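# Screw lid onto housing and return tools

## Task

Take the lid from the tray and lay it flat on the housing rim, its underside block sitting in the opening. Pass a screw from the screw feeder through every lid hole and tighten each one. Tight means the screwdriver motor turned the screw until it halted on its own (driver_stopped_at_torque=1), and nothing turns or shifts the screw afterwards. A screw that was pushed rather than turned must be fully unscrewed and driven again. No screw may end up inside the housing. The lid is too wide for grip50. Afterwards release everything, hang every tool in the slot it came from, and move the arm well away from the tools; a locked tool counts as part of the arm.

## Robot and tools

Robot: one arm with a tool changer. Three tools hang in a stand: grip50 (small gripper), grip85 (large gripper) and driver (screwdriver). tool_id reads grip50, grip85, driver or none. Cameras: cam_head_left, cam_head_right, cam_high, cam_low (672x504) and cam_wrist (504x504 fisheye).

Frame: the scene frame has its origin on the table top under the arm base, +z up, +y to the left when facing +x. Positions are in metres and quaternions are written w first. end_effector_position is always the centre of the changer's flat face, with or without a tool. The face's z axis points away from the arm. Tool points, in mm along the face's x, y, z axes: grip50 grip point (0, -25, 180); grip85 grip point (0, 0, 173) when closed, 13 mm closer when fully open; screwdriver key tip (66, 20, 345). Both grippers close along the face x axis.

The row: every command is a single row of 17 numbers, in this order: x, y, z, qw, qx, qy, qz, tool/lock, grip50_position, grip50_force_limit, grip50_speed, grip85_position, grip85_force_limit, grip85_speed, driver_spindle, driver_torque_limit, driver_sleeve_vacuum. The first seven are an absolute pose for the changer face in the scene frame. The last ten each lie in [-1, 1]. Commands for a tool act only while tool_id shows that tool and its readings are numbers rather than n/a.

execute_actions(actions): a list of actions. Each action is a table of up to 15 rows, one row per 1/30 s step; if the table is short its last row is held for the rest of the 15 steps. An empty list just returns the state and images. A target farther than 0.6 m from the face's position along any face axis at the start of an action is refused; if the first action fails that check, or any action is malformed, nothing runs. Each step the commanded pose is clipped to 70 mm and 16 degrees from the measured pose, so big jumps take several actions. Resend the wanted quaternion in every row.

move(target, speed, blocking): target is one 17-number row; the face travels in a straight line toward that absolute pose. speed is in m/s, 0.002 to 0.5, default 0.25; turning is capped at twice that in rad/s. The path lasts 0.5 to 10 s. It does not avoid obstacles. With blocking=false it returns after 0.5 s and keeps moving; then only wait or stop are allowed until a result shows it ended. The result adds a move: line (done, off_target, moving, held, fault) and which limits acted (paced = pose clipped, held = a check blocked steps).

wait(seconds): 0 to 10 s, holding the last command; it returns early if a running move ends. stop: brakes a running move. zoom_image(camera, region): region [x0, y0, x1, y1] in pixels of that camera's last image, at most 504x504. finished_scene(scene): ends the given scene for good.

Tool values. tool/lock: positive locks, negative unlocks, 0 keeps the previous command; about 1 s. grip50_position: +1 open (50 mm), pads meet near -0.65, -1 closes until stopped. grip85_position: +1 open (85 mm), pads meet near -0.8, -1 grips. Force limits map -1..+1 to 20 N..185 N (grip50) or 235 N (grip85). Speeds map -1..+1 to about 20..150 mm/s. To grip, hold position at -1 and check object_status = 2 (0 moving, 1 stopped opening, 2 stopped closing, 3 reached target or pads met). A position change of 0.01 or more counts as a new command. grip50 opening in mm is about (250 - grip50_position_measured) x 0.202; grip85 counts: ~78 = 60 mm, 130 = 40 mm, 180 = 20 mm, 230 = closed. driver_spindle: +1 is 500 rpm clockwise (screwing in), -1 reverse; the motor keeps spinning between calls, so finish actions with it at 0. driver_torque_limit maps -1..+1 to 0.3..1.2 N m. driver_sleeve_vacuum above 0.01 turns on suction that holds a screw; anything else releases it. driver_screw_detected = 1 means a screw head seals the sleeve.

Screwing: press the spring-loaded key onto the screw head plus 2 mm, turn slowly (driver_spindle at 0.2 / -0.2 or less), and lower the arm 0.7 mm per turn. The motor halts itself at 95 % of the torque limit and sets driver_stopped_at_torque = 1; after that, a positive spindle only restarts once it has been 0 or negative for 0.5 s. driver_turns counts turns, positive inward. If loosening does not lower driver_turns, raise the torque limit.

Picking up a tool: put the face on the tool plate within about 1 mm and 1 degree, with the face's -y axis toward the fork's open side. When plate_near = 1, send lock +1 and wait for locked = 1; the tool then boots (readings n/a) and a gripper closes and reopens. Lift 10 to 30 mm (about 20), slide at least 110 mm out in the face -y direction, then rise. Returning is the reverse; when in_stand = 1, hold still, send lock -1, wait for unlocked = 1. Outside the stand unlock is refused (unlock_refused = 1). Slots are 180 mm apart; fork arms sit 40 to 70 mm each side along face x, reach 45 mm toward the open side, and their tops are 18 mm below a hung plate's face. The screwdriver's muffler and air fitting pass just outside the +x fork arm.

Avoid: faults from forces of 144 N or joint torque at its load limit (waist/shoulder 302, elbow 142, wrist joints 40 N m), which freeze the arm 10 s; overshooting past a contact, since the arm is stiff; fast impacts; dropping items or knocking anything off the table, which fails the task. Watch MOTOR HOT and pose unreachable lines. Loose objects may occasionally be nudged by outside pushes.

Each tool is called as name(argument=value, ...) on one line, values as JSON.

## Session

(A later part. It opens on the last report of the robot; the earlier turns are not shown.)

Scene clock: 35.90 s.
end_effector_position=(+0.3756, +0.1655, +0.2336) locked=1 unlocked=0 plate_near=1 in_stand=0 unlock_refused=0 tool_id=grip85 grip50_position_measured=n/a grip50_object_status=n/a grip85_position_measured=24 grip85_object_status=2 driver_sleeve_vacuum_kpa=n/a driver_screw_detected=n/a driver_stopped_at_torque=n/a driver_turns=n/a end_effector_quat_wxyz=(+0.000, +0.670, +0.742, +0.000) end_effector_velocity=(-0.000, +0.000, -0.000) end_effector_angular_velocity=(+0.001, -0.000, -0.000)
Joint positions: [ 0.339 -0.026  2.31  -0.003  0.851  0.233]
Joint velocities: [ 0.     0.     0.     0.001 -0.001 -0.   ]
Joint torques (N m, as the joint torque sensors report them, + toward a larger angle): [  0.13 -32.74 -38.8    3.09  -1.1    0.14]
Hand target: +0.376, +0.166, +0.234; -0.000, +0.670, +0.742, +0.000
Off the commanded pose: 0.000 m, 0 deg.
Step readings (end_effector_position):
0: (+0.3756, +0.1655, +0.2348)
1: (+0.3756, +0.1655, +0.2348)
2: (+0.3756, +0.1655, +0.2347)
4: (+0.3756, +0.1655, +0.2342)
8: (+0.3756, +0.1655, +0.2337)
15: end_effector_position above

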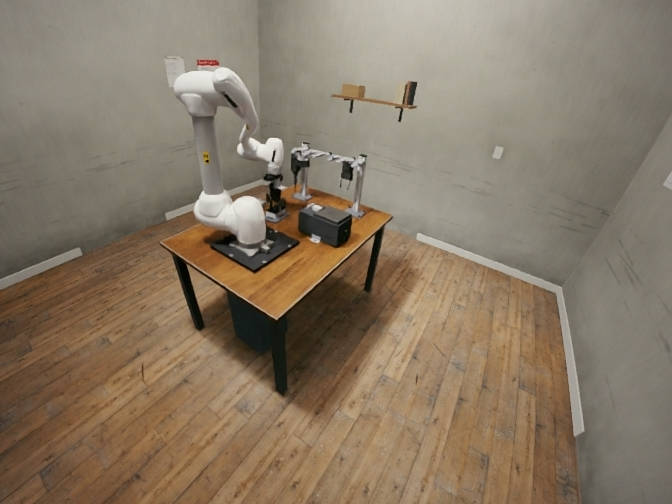

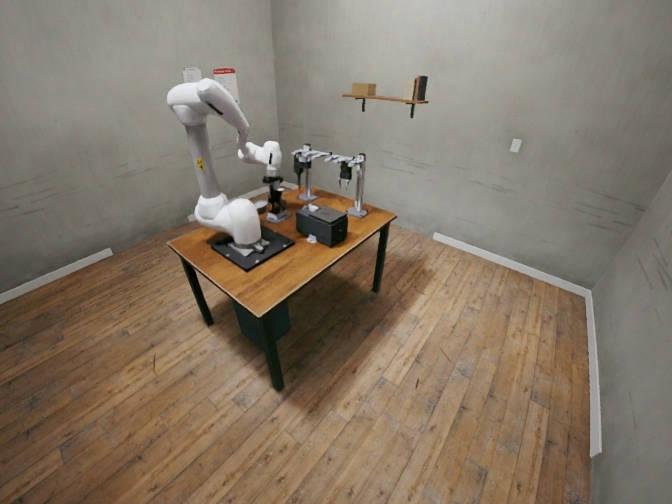

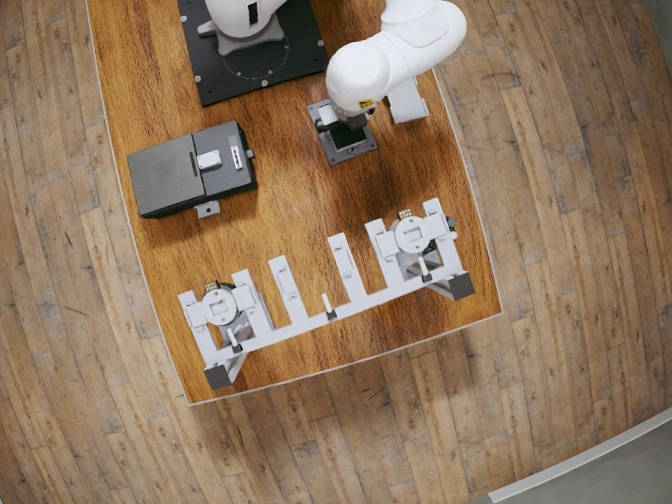

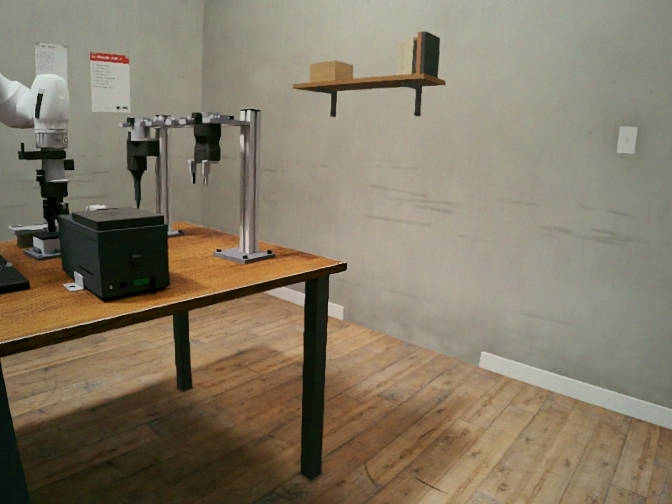

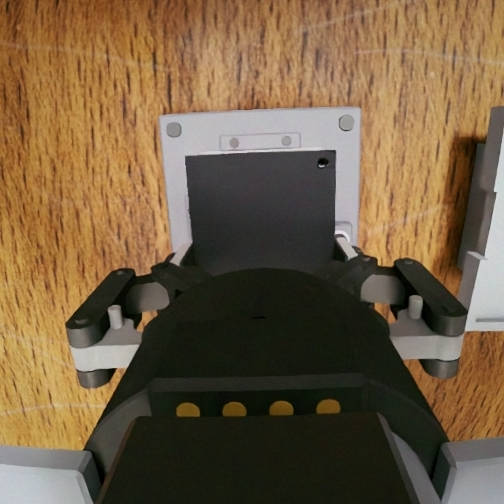

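execute_actions(actions=[[[0.3756,0.1655,0.2336,0,0.6704,0.7420,0,0,0,0,0,1,-0.5,-1,0,0,0]]])

move(target=[0.3756,0.1655,0.30,0,0.6704,0.7420,0,0,0,0,0,1,-0.5,-1,0,0,0], speed=0.15)

zoom_image(camera="cam_low", region=[25, 220, 65, 260])

zoom_image(camera="cam_head_left", region=[255, 195, 300, 230])

Scene clock: 36.57 s.
end_effector_position=(+0.3756, +0.1655, +0.2335) locked=1 unlocked=0 plate_near=1 in_stand=0 unlock_refused=0 tool_id=grip85 grip50_position_measured=n/a grip50_object_status=n/a grip85_position_measured=4 grip85_object_status=0 driver_sleeve_vacuum_kpa=n/a driver_screw_detected=n/a driver_stopped_at_torque=n/a driver_turns=n/a end_effector_quat_wxyz=(-0.000, +0.670, +0.742, -0.000) end_effector_velocity=(-0.000, +0.000, -0.000) end_effector_angular_velocity=(+0.000, +0.001, -0.000)
Joint positions: [ 0.339 -0.026  2.31  -0.003  0.851  0.233]
Joint velocities: [0.    0.    0.    0.001 0.    0.   ]
Joint torques (N m, as the joint torque sensors report them, + toward a larger angle): [ -0.22 -37.98 -41.49   3.37  -0.15  -0.01]
Hand target: +0.376, +0.165, +0.234; +0.000, +0.670, +0.742, +0.000
Off the commanded pose: 0.000 m, 0 deg.
Step readings (end_effector_position):
0: (+0.3756, +0.1655, +0.2336)
1: (+0.3756, +0.1655, +0.2336)
2: (+0.3756, +0.1655, +0.2336)
4: (+0.3756, +0.1655, +0.2335)
8: (+0.3756, +0.1655, +0.2335)
15: end_effector_position above

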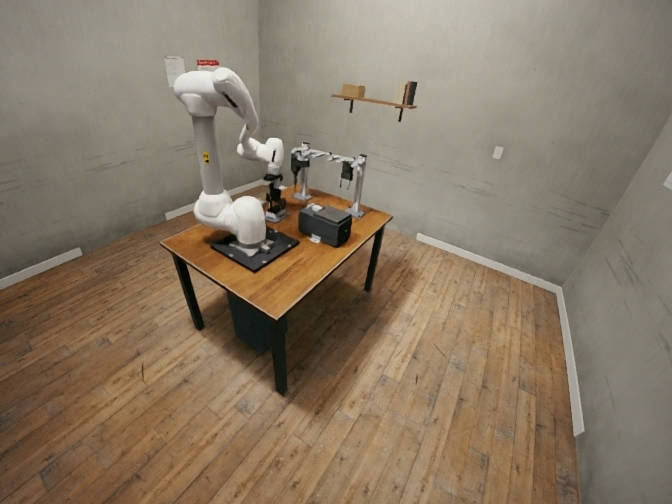

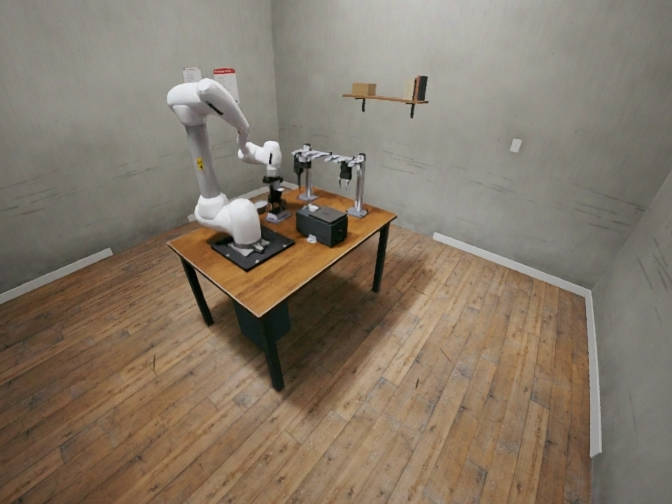

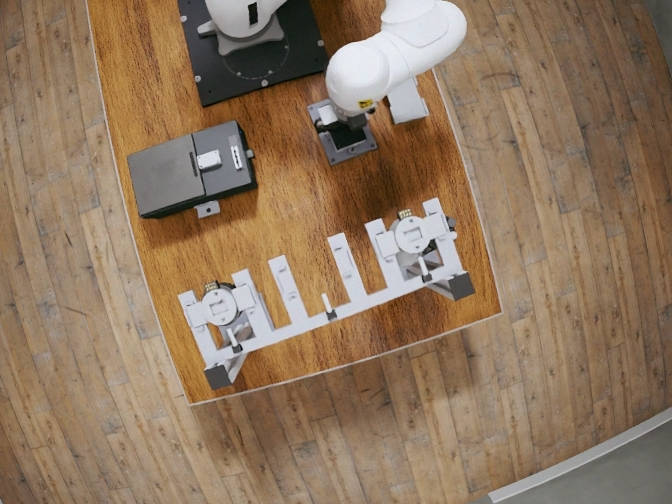

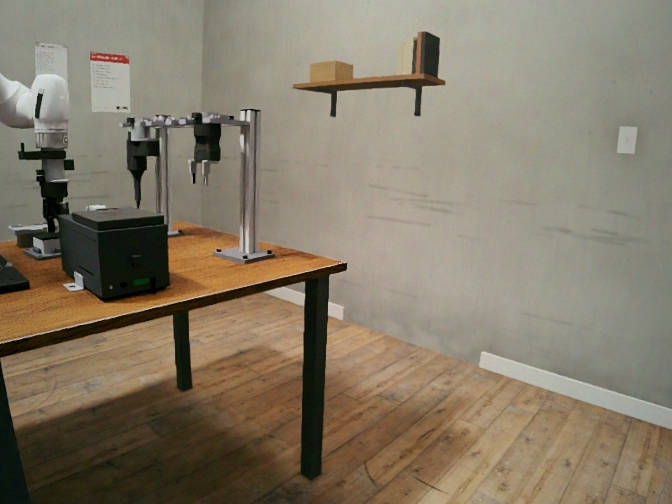

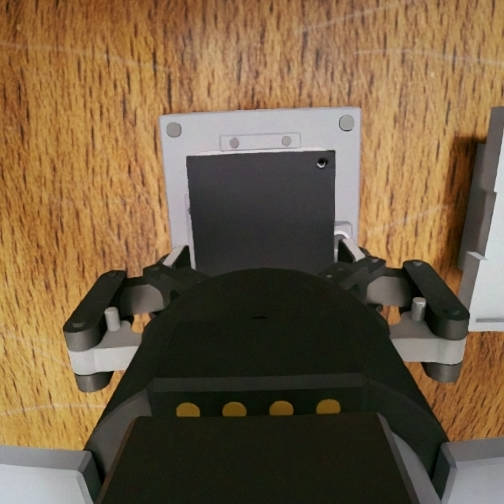

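Scene clock: 37.40 s.
end_effector_position=(+0.3755, +0.1654, +0.3000) locked=1 unlocked=0 plate_near=1 in_stand=0 unlock_refused=0 tool_id=grip85 grip50_position_measured=n/a grip50_object_status=n/a grip85_position_measured=3 grip85_object_status=3 driver_sleeve_vacuum_kpa=n/a driver_screw_detected=n/a driver_stopped_at_torque=n/a driver_turns=n/a end_effector_quat_wxyz=(-0.000, +0.670, +0.742, -0.000) end_effector_velocity=(-0.000, +0.000, +0.000) end_effector_angular_velocity=(+0.000, +0.000, -0.001)
Joint positions: [ 0.339 -0.11   2.239 -0.002  1.007  0.233]
Joint velocities: [ 0.    -0.    -0.001  0.001  0.001  0.001]
Joint torques (N m, as the joint torque sensors report them, + toward a larger angle): [ -1.05 -31.94 -45.93   3.59  -0.11   0.01]
Hand target: +0.375, +0.165, +0.300; +0.000, +0.670, +0.742, -0.000
Off the commanded pose: 0.000 m, 0 deg.
move: done

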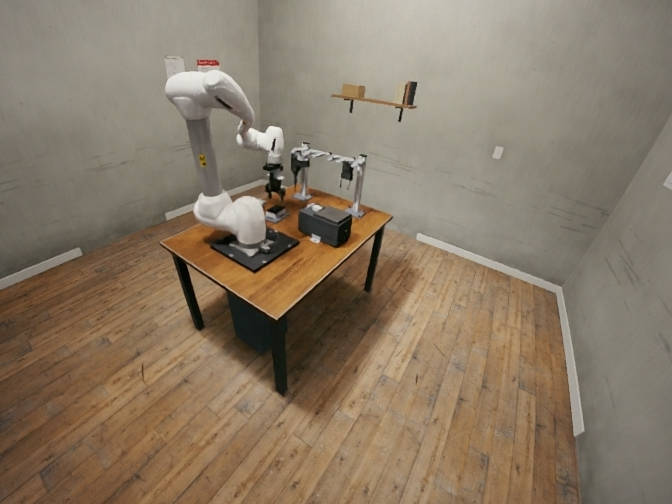

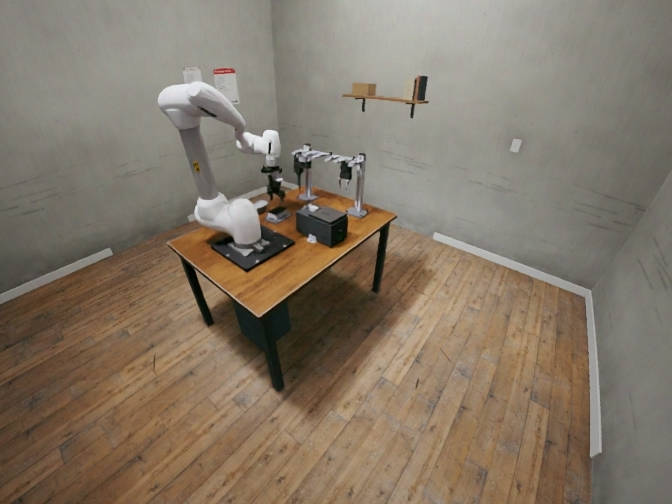

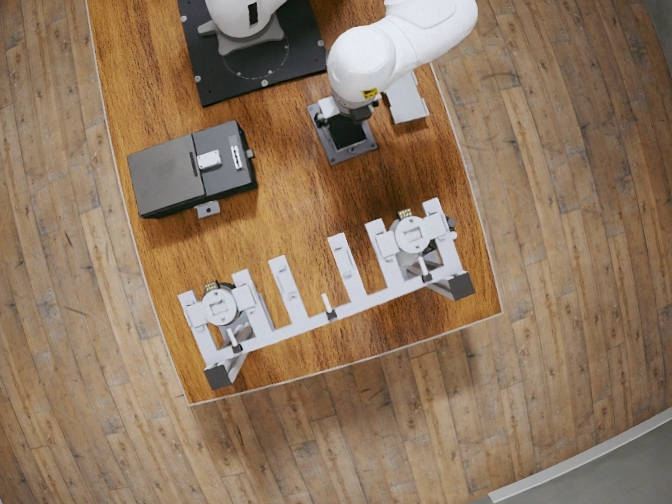

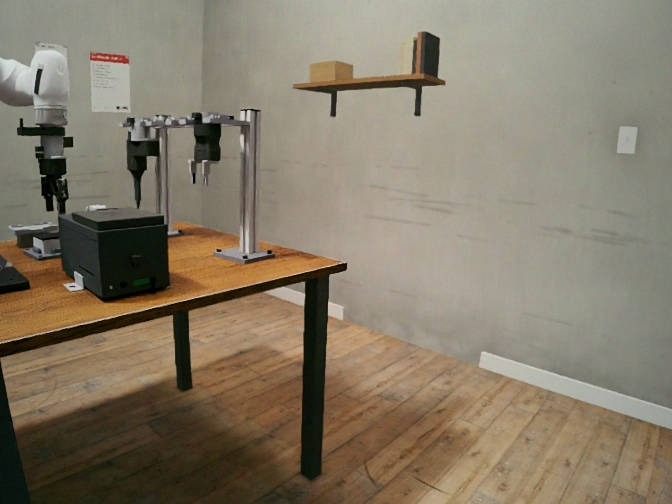

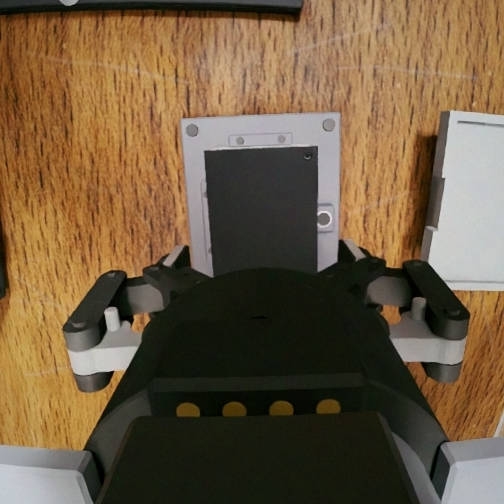

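Region (25, 220, 65, 260) of cam_low's 672x504 image, scaled by 12.600, with more detail than that image has.

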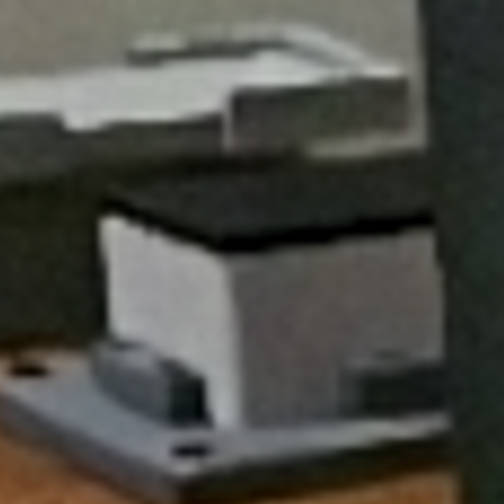

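Region (255, 195, 300, 230) of cam_head_left's 672x504 image, scaled by 11.200, with more detail than that image has.

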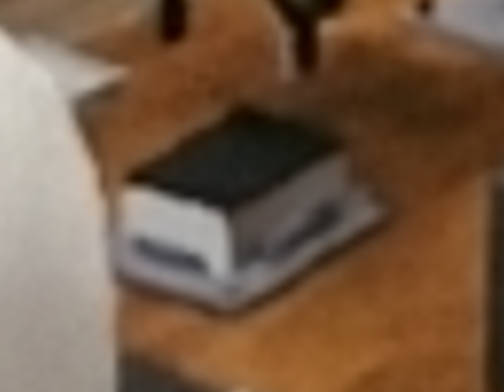

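move(target=[0.554,-0.0059,0.432,0,0.6820,0.7314,0,0,0,0,0,1,-0.5,-1,0,0,0], speed=0.3)

zoom_image(camera="cam_wrist", region=[300, 0, 504, 160])

zoom_image(camera="cam_high", region=[300, 85, 390, 175])

Scene clock: 38.97 s.
end_effector_position=(+0.5538, -0.0059, +0.4321) locked=1 unlocked=0 plate_near=1 in_stand=0 unlock_refused=0 tool_id=grip85 grip50_position_measured=n/a grip50_object_status=n/a grip85_position_measured=3 grip85_object_status=3 driver_sleeve_vacuum_kpa=n/a driver_screw_detected=n/a driver_stopped_at_torque=n/a driver_turns=n/a end_effector_quat_wxyz=(+0.000, +0.682, +0.731, -0.000) end_effector_velocity=(+0.001, -0.001, +0.000) end_effector_angular_velocity=(+0.001, -0.001, -0.001)
Joint positions: [-0.068  0.024  1.848  0.     1.263 -0.144]
Joint velocities: [-0.002  0.001 -0.002  0.002  0.    -0.001]
Joint torques (N m, as the joint torque sensors report them, + toward a larger angle): [ -0.04 -54.31 -51.84   4.08  -0.06  -0.08]
Hand target: +0.554, -0.006, +0.432; +0.000, +0.682, +0.731, -0.000
Off the commanded pose: 0.000 m, 0 deg.
move: done

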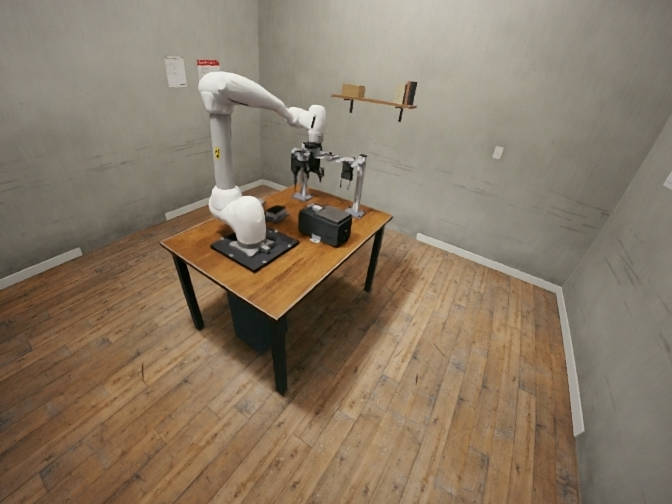

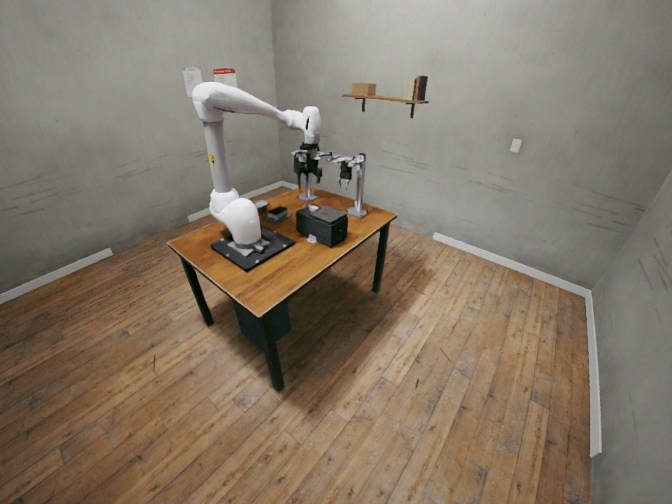

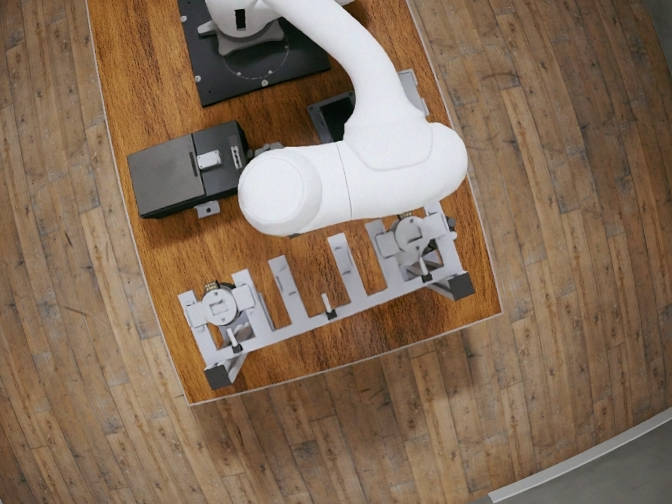

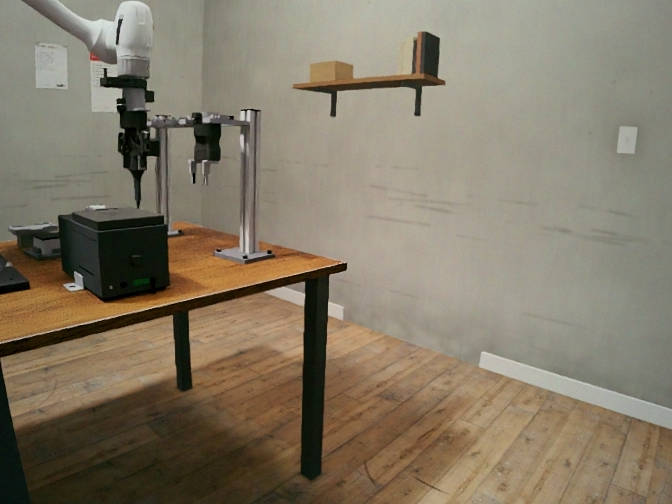

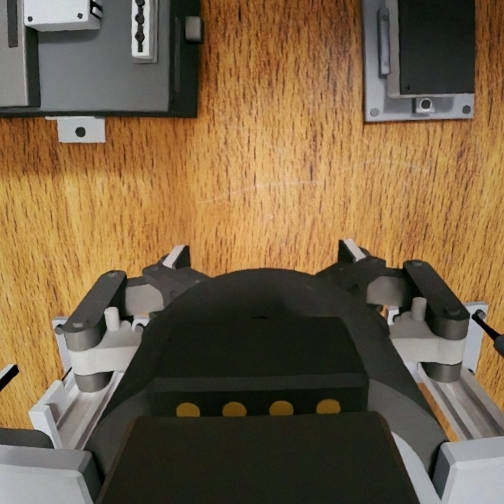

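Region (300, 0, 504, 160) of cam_wrist's 504x504 image, scaled by 2.471, with more detail than that image has; it fills the top 395 rows of this view, and the rest is white.

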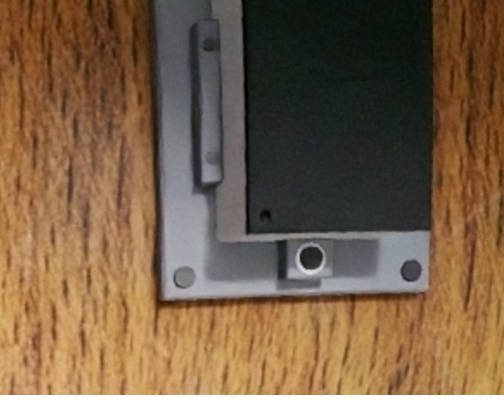

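Region (300, 85, 390, 175) of cam_high's 672x504 image, scaled by 5.600, with more detail than that image has.

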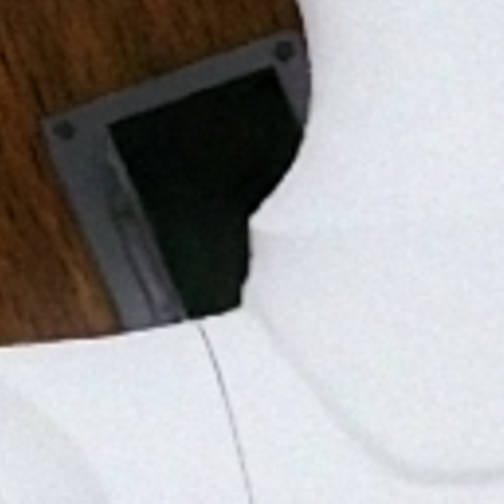

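zoom_image(camera="cam_wrist", region=[380, 40, 480, 110])

zoom_image(camera="cam_wrist", region=[100, 0, 200, 80])

Region (380, 40, 480, 110) of cam_wrist's 504x504 image, scaled by 5.040, with more detail than that image has; it fills the top 353 rows of this view, and the rest is white.

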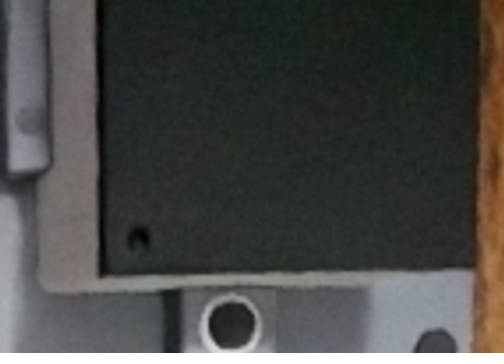

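Region (100, 0, 200, 80) of cam_wrist's 504x504 image, scaled by 5.040, with more detail than that image has; it fills the top 403 rows of this view, and the rest is white.

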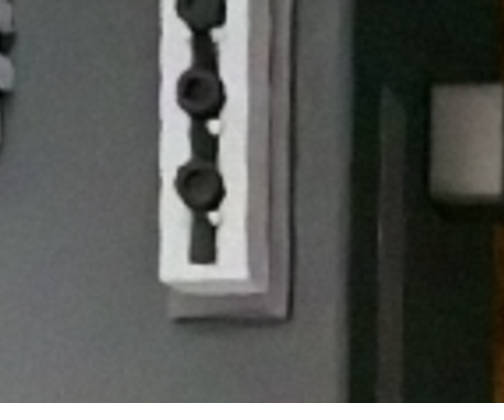

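move(target=[0.6787,0.0028,0.432,0,0.6820,0.7314,0,0,0,0,0,1,-0.5,-1,0,0,0], speed=0.1)

move(target=[0.6787,0.0028,0.4129,0,0.6820,0.7314,0,0,0,0,0,1,-0.5,-1,0,0,0], speed=0.025)

Scene clock: 40.80 s.
end_effector_position=(+0.6786, +0.0029, +0.4321) locked=1 unlocked=0 plate_near=1 in_stand=0 unlock_refused=0 tool_id=grip85 grip50_position_measured=n/a grip50_object_status=n/a grip85_position_measured=3 grip85_object_status=3 driver_sleeve_vacuum_kpa=n/a driver_screw_detected=n/a driver_stopped_at_torque=n/a driver_turns=n/a end_effector_quat_wxyz=(-0.000, +0.682, +0.731, +0.000) end_effector_velocity=(+0.000, -0.000, +0.000) end_effector_angular_velocity=(-0.001, -0.001, +0.001)
Joint positions: [-0.041  0.22   1.623  0.001  1.291 -0.117]
Joint velocities: [-0.     0.    -0.001 -0.001 -0.001 -0.001]
Joint torques (N m, as the joint torque sensors report them, + toward a larger angle): [ -0.08 -76.48 -52.53   4.05  -0.29   0.05]
Hand target: +0.679, +0.003, +0.432; -0.000, +0.682, +0.731, +0.000
Off the commanded pose: 0.000 m, 0 deg.
move: done

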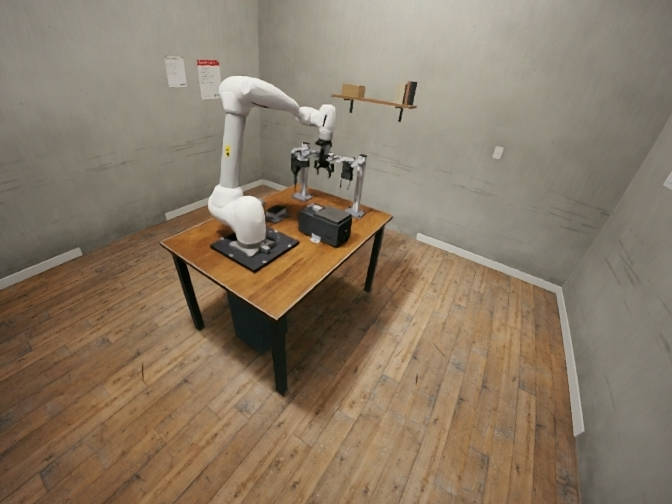

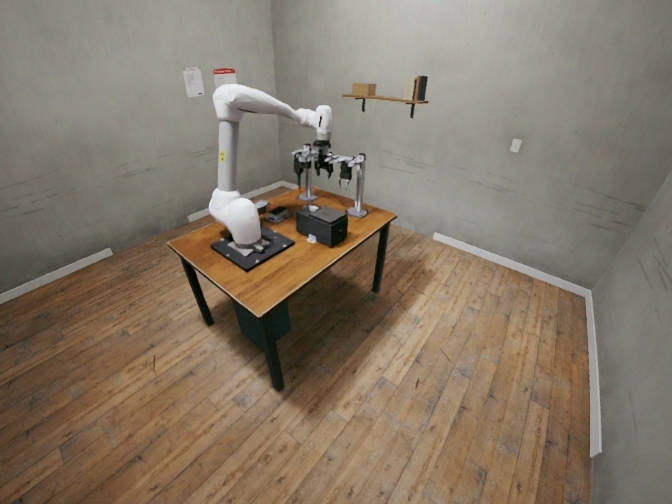

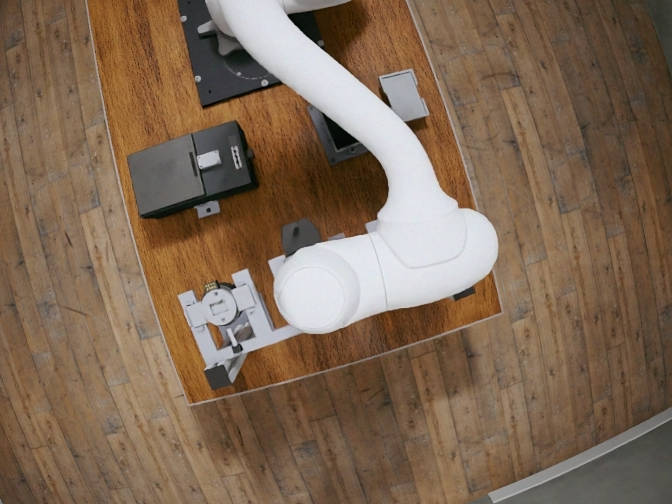

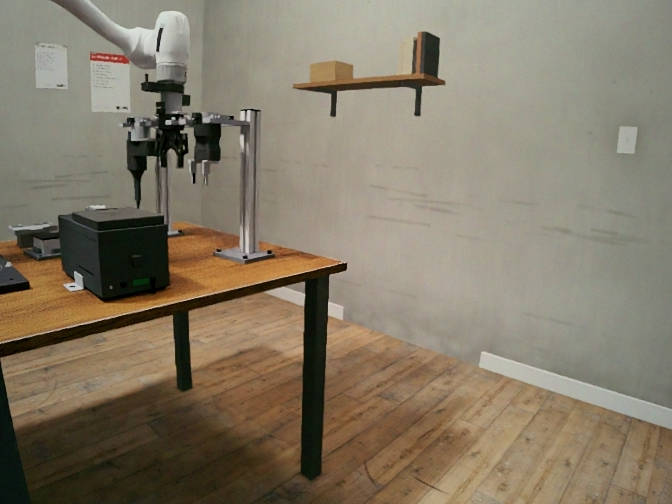

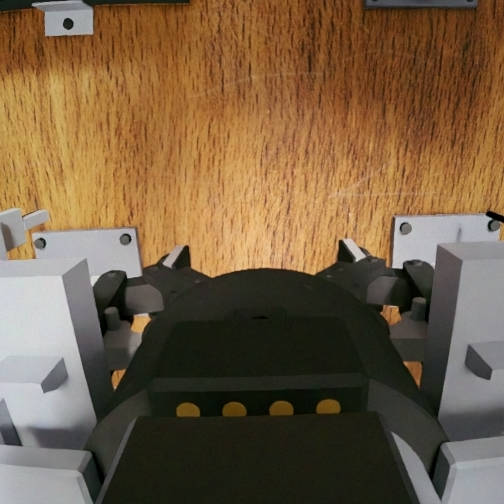

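Scene clock: 41.83 s.
end_effector_position=(+0.6787, +0.0028, +0.4129) locked=1 unlocked=0 plate_near=1 in_stand=1 unlock_refused=0 tool_id=grip85 grip50_position_measured=n/a grip50_object_status=n/a grip85_position_measured=3 grip85_object_status=3 driver_sleeve_vacuum_kpa=n/a driver_screw_detected=n/a driver_stopped_at_torque=n/a driver_turns=n/a end_effector_quat_wxyz=(-0.000, +0.682, +0.731, +0.000) end_effector_velocity=(+0.000, +0.000, -0.000) end_effector_angular_velocity=(+0.001, -0.001, +0.000)
Joint positions: [-0.041  0.229  1.648  0.001  1.258 -0.117]
Joint velocities: [ 0.    -0.     0.     0.001 -0.002 -0.001]
Joint torques (N m, as the joint torque sensors report them, + toward a larger angle): [  0.25 -78.21 -52.12   4.09  -0.38  -0.13]
Hand target: +0.679, +0.003, +0.413; -0.000, +0.682, +0.731, +0.000
Off the commanded pose: 0.000 m, 0 deg.
move: done

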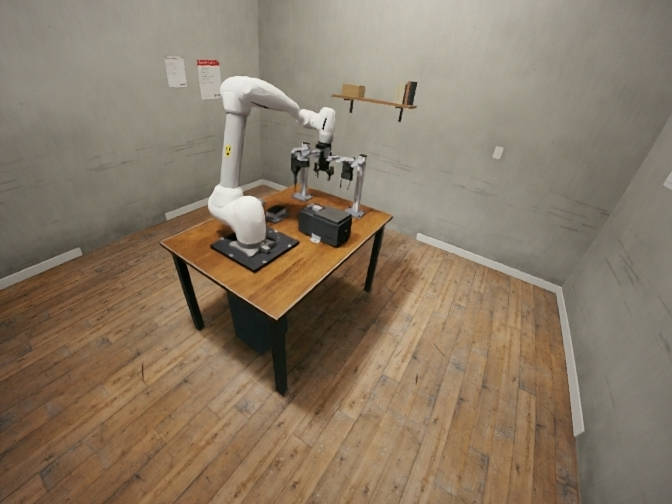

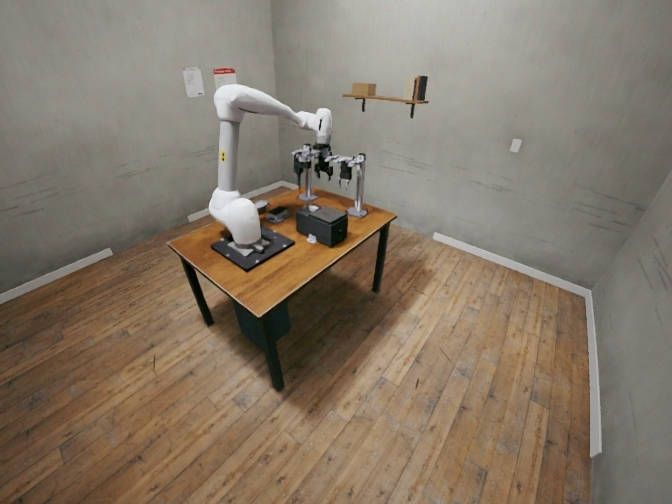

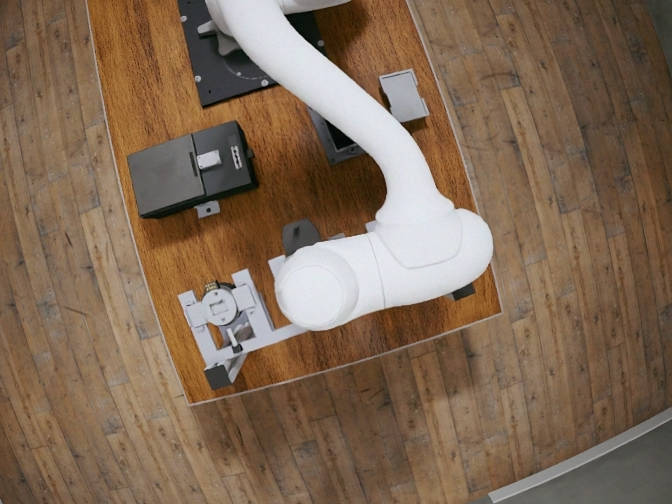

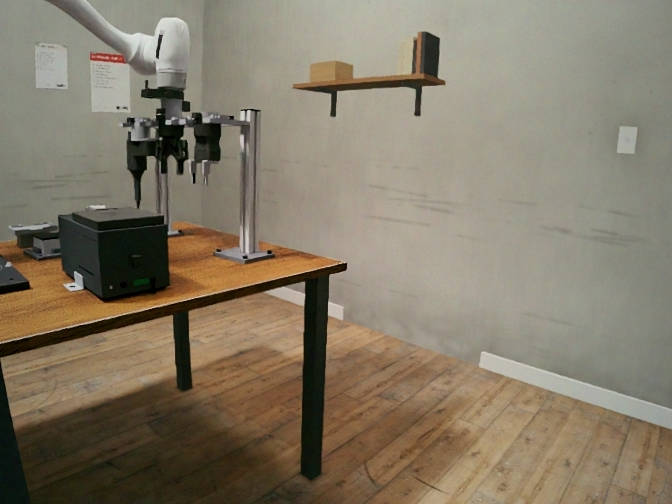

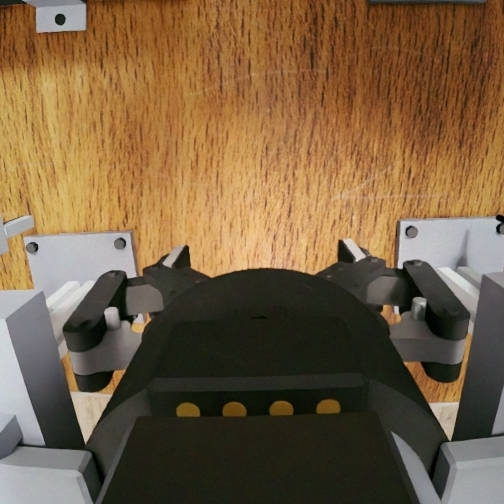

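execute_actions(actions=[[[0.6787,0.0028,0.4128,0,0.6820,0.7314,0,-1,0,0,0,1,-0.5,-1,0,0,0]],[[0.6787,0.0028,0.4128,0,0.6820,0.7314,0,-1,0,0,0,1,-0.5,-1,0,0,0]]])

Scene clock: 42.93 s.
end_effector_position=(+0.6787, +0.0028, +0.4126) locked=0 unlocked=1 plate_near=1 in_stand=1 unlock_refused=0 tool_id=none grip50_position_measured=n/a grip50_object_status=n/a grip85_position_measured=n/a grip85_object_status=n/a driver_sleeve_vacuum_kpa=n/a driver_screw_detected=n/a driver_stopped_at_torque=n/a driver_turns=n/a end_effector_quat_wxyz=(-0.000, +0.682, +0.731, -0.000) end_effector_velocity=(+0.000, +0.000, +0.000) end_effector_angular_velocity=(+0.000, -0.000, -0.000)
Joint positions: [-0.041  0.23   1.648  0.001  1.258 -0.117]
Joint velocities: [ 0.    -0.     0.     0.    -0.     0.001]
Joint torques (N m, as the joint torque sensors report them, + toward a larger angle): [ -0.43 -68.72 -44.5    4.05  -0.18  -0.02]
Hand target: +0.679, +0.003, +0.413; -0.000, +0.682, +0.731, +0.000
Off the commanded pose: 0.000 m, 0 deg.
Step readings (end_effector_position; steps 1 to 15: 1st action; 16 to 30: 2nd action):
0: (+0.6787, +0.0028, +0.4129)
1: (+0.6787, +0.0028, +0.4128)
2: (+0.6787, +0.0028, +0.4126)
4: (+0.6787, +0.0028, +0.4126)
8: (+0.6787, +0.0028, +0.4126)
15: (+0.6787, +0.0028, +0.4126)
16: (+0.6787, +0.0028, +0.4126)
17: (+0.6787, +0.0028, +0.4126)
19: (+0.6787, +0.0028, +0.4126)
23: (+0.6787, +0.0028, +0.4126)
30: end_effector_position above

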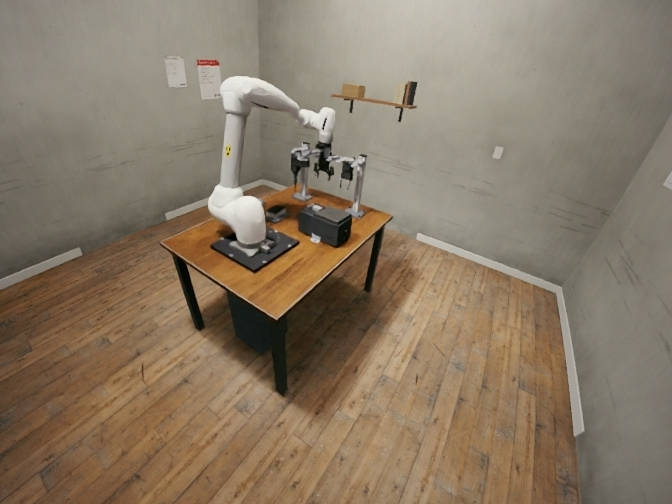

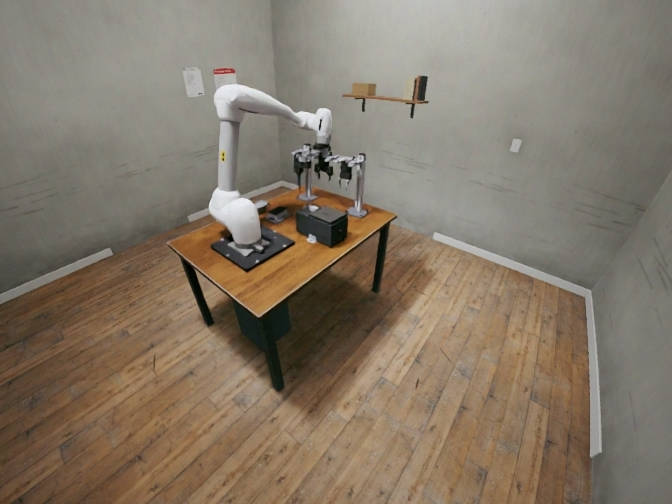

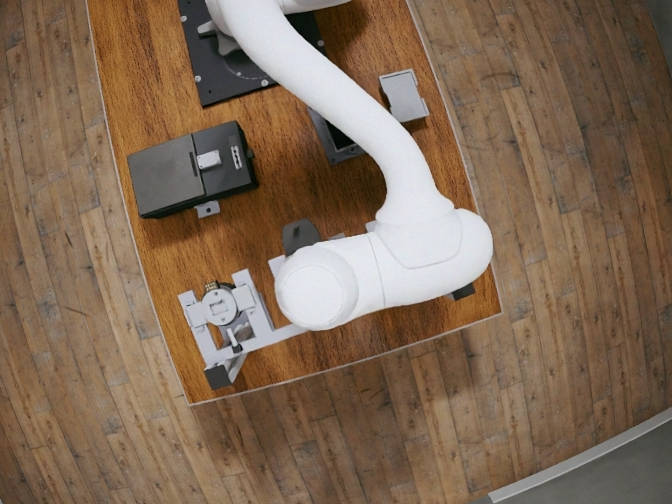

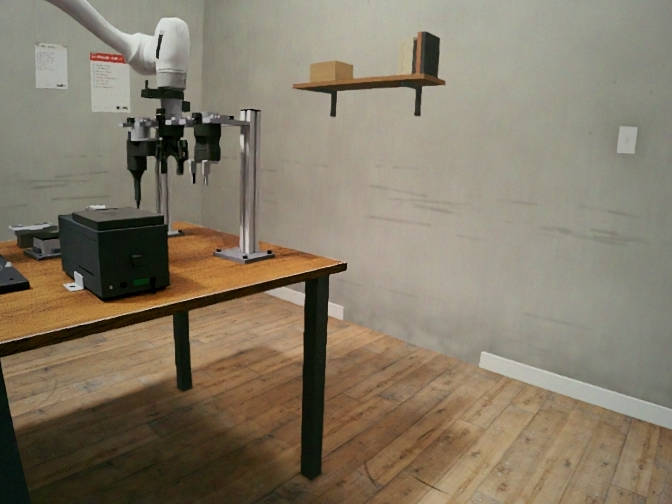

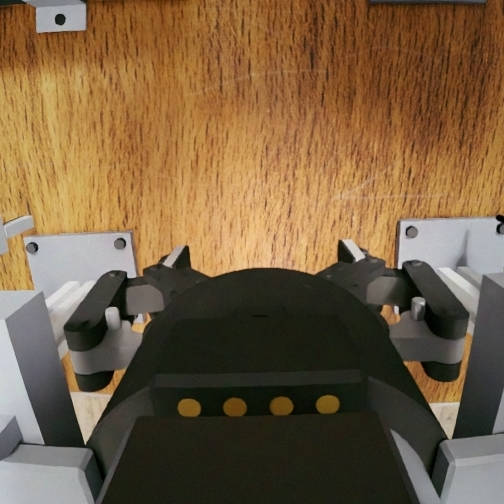

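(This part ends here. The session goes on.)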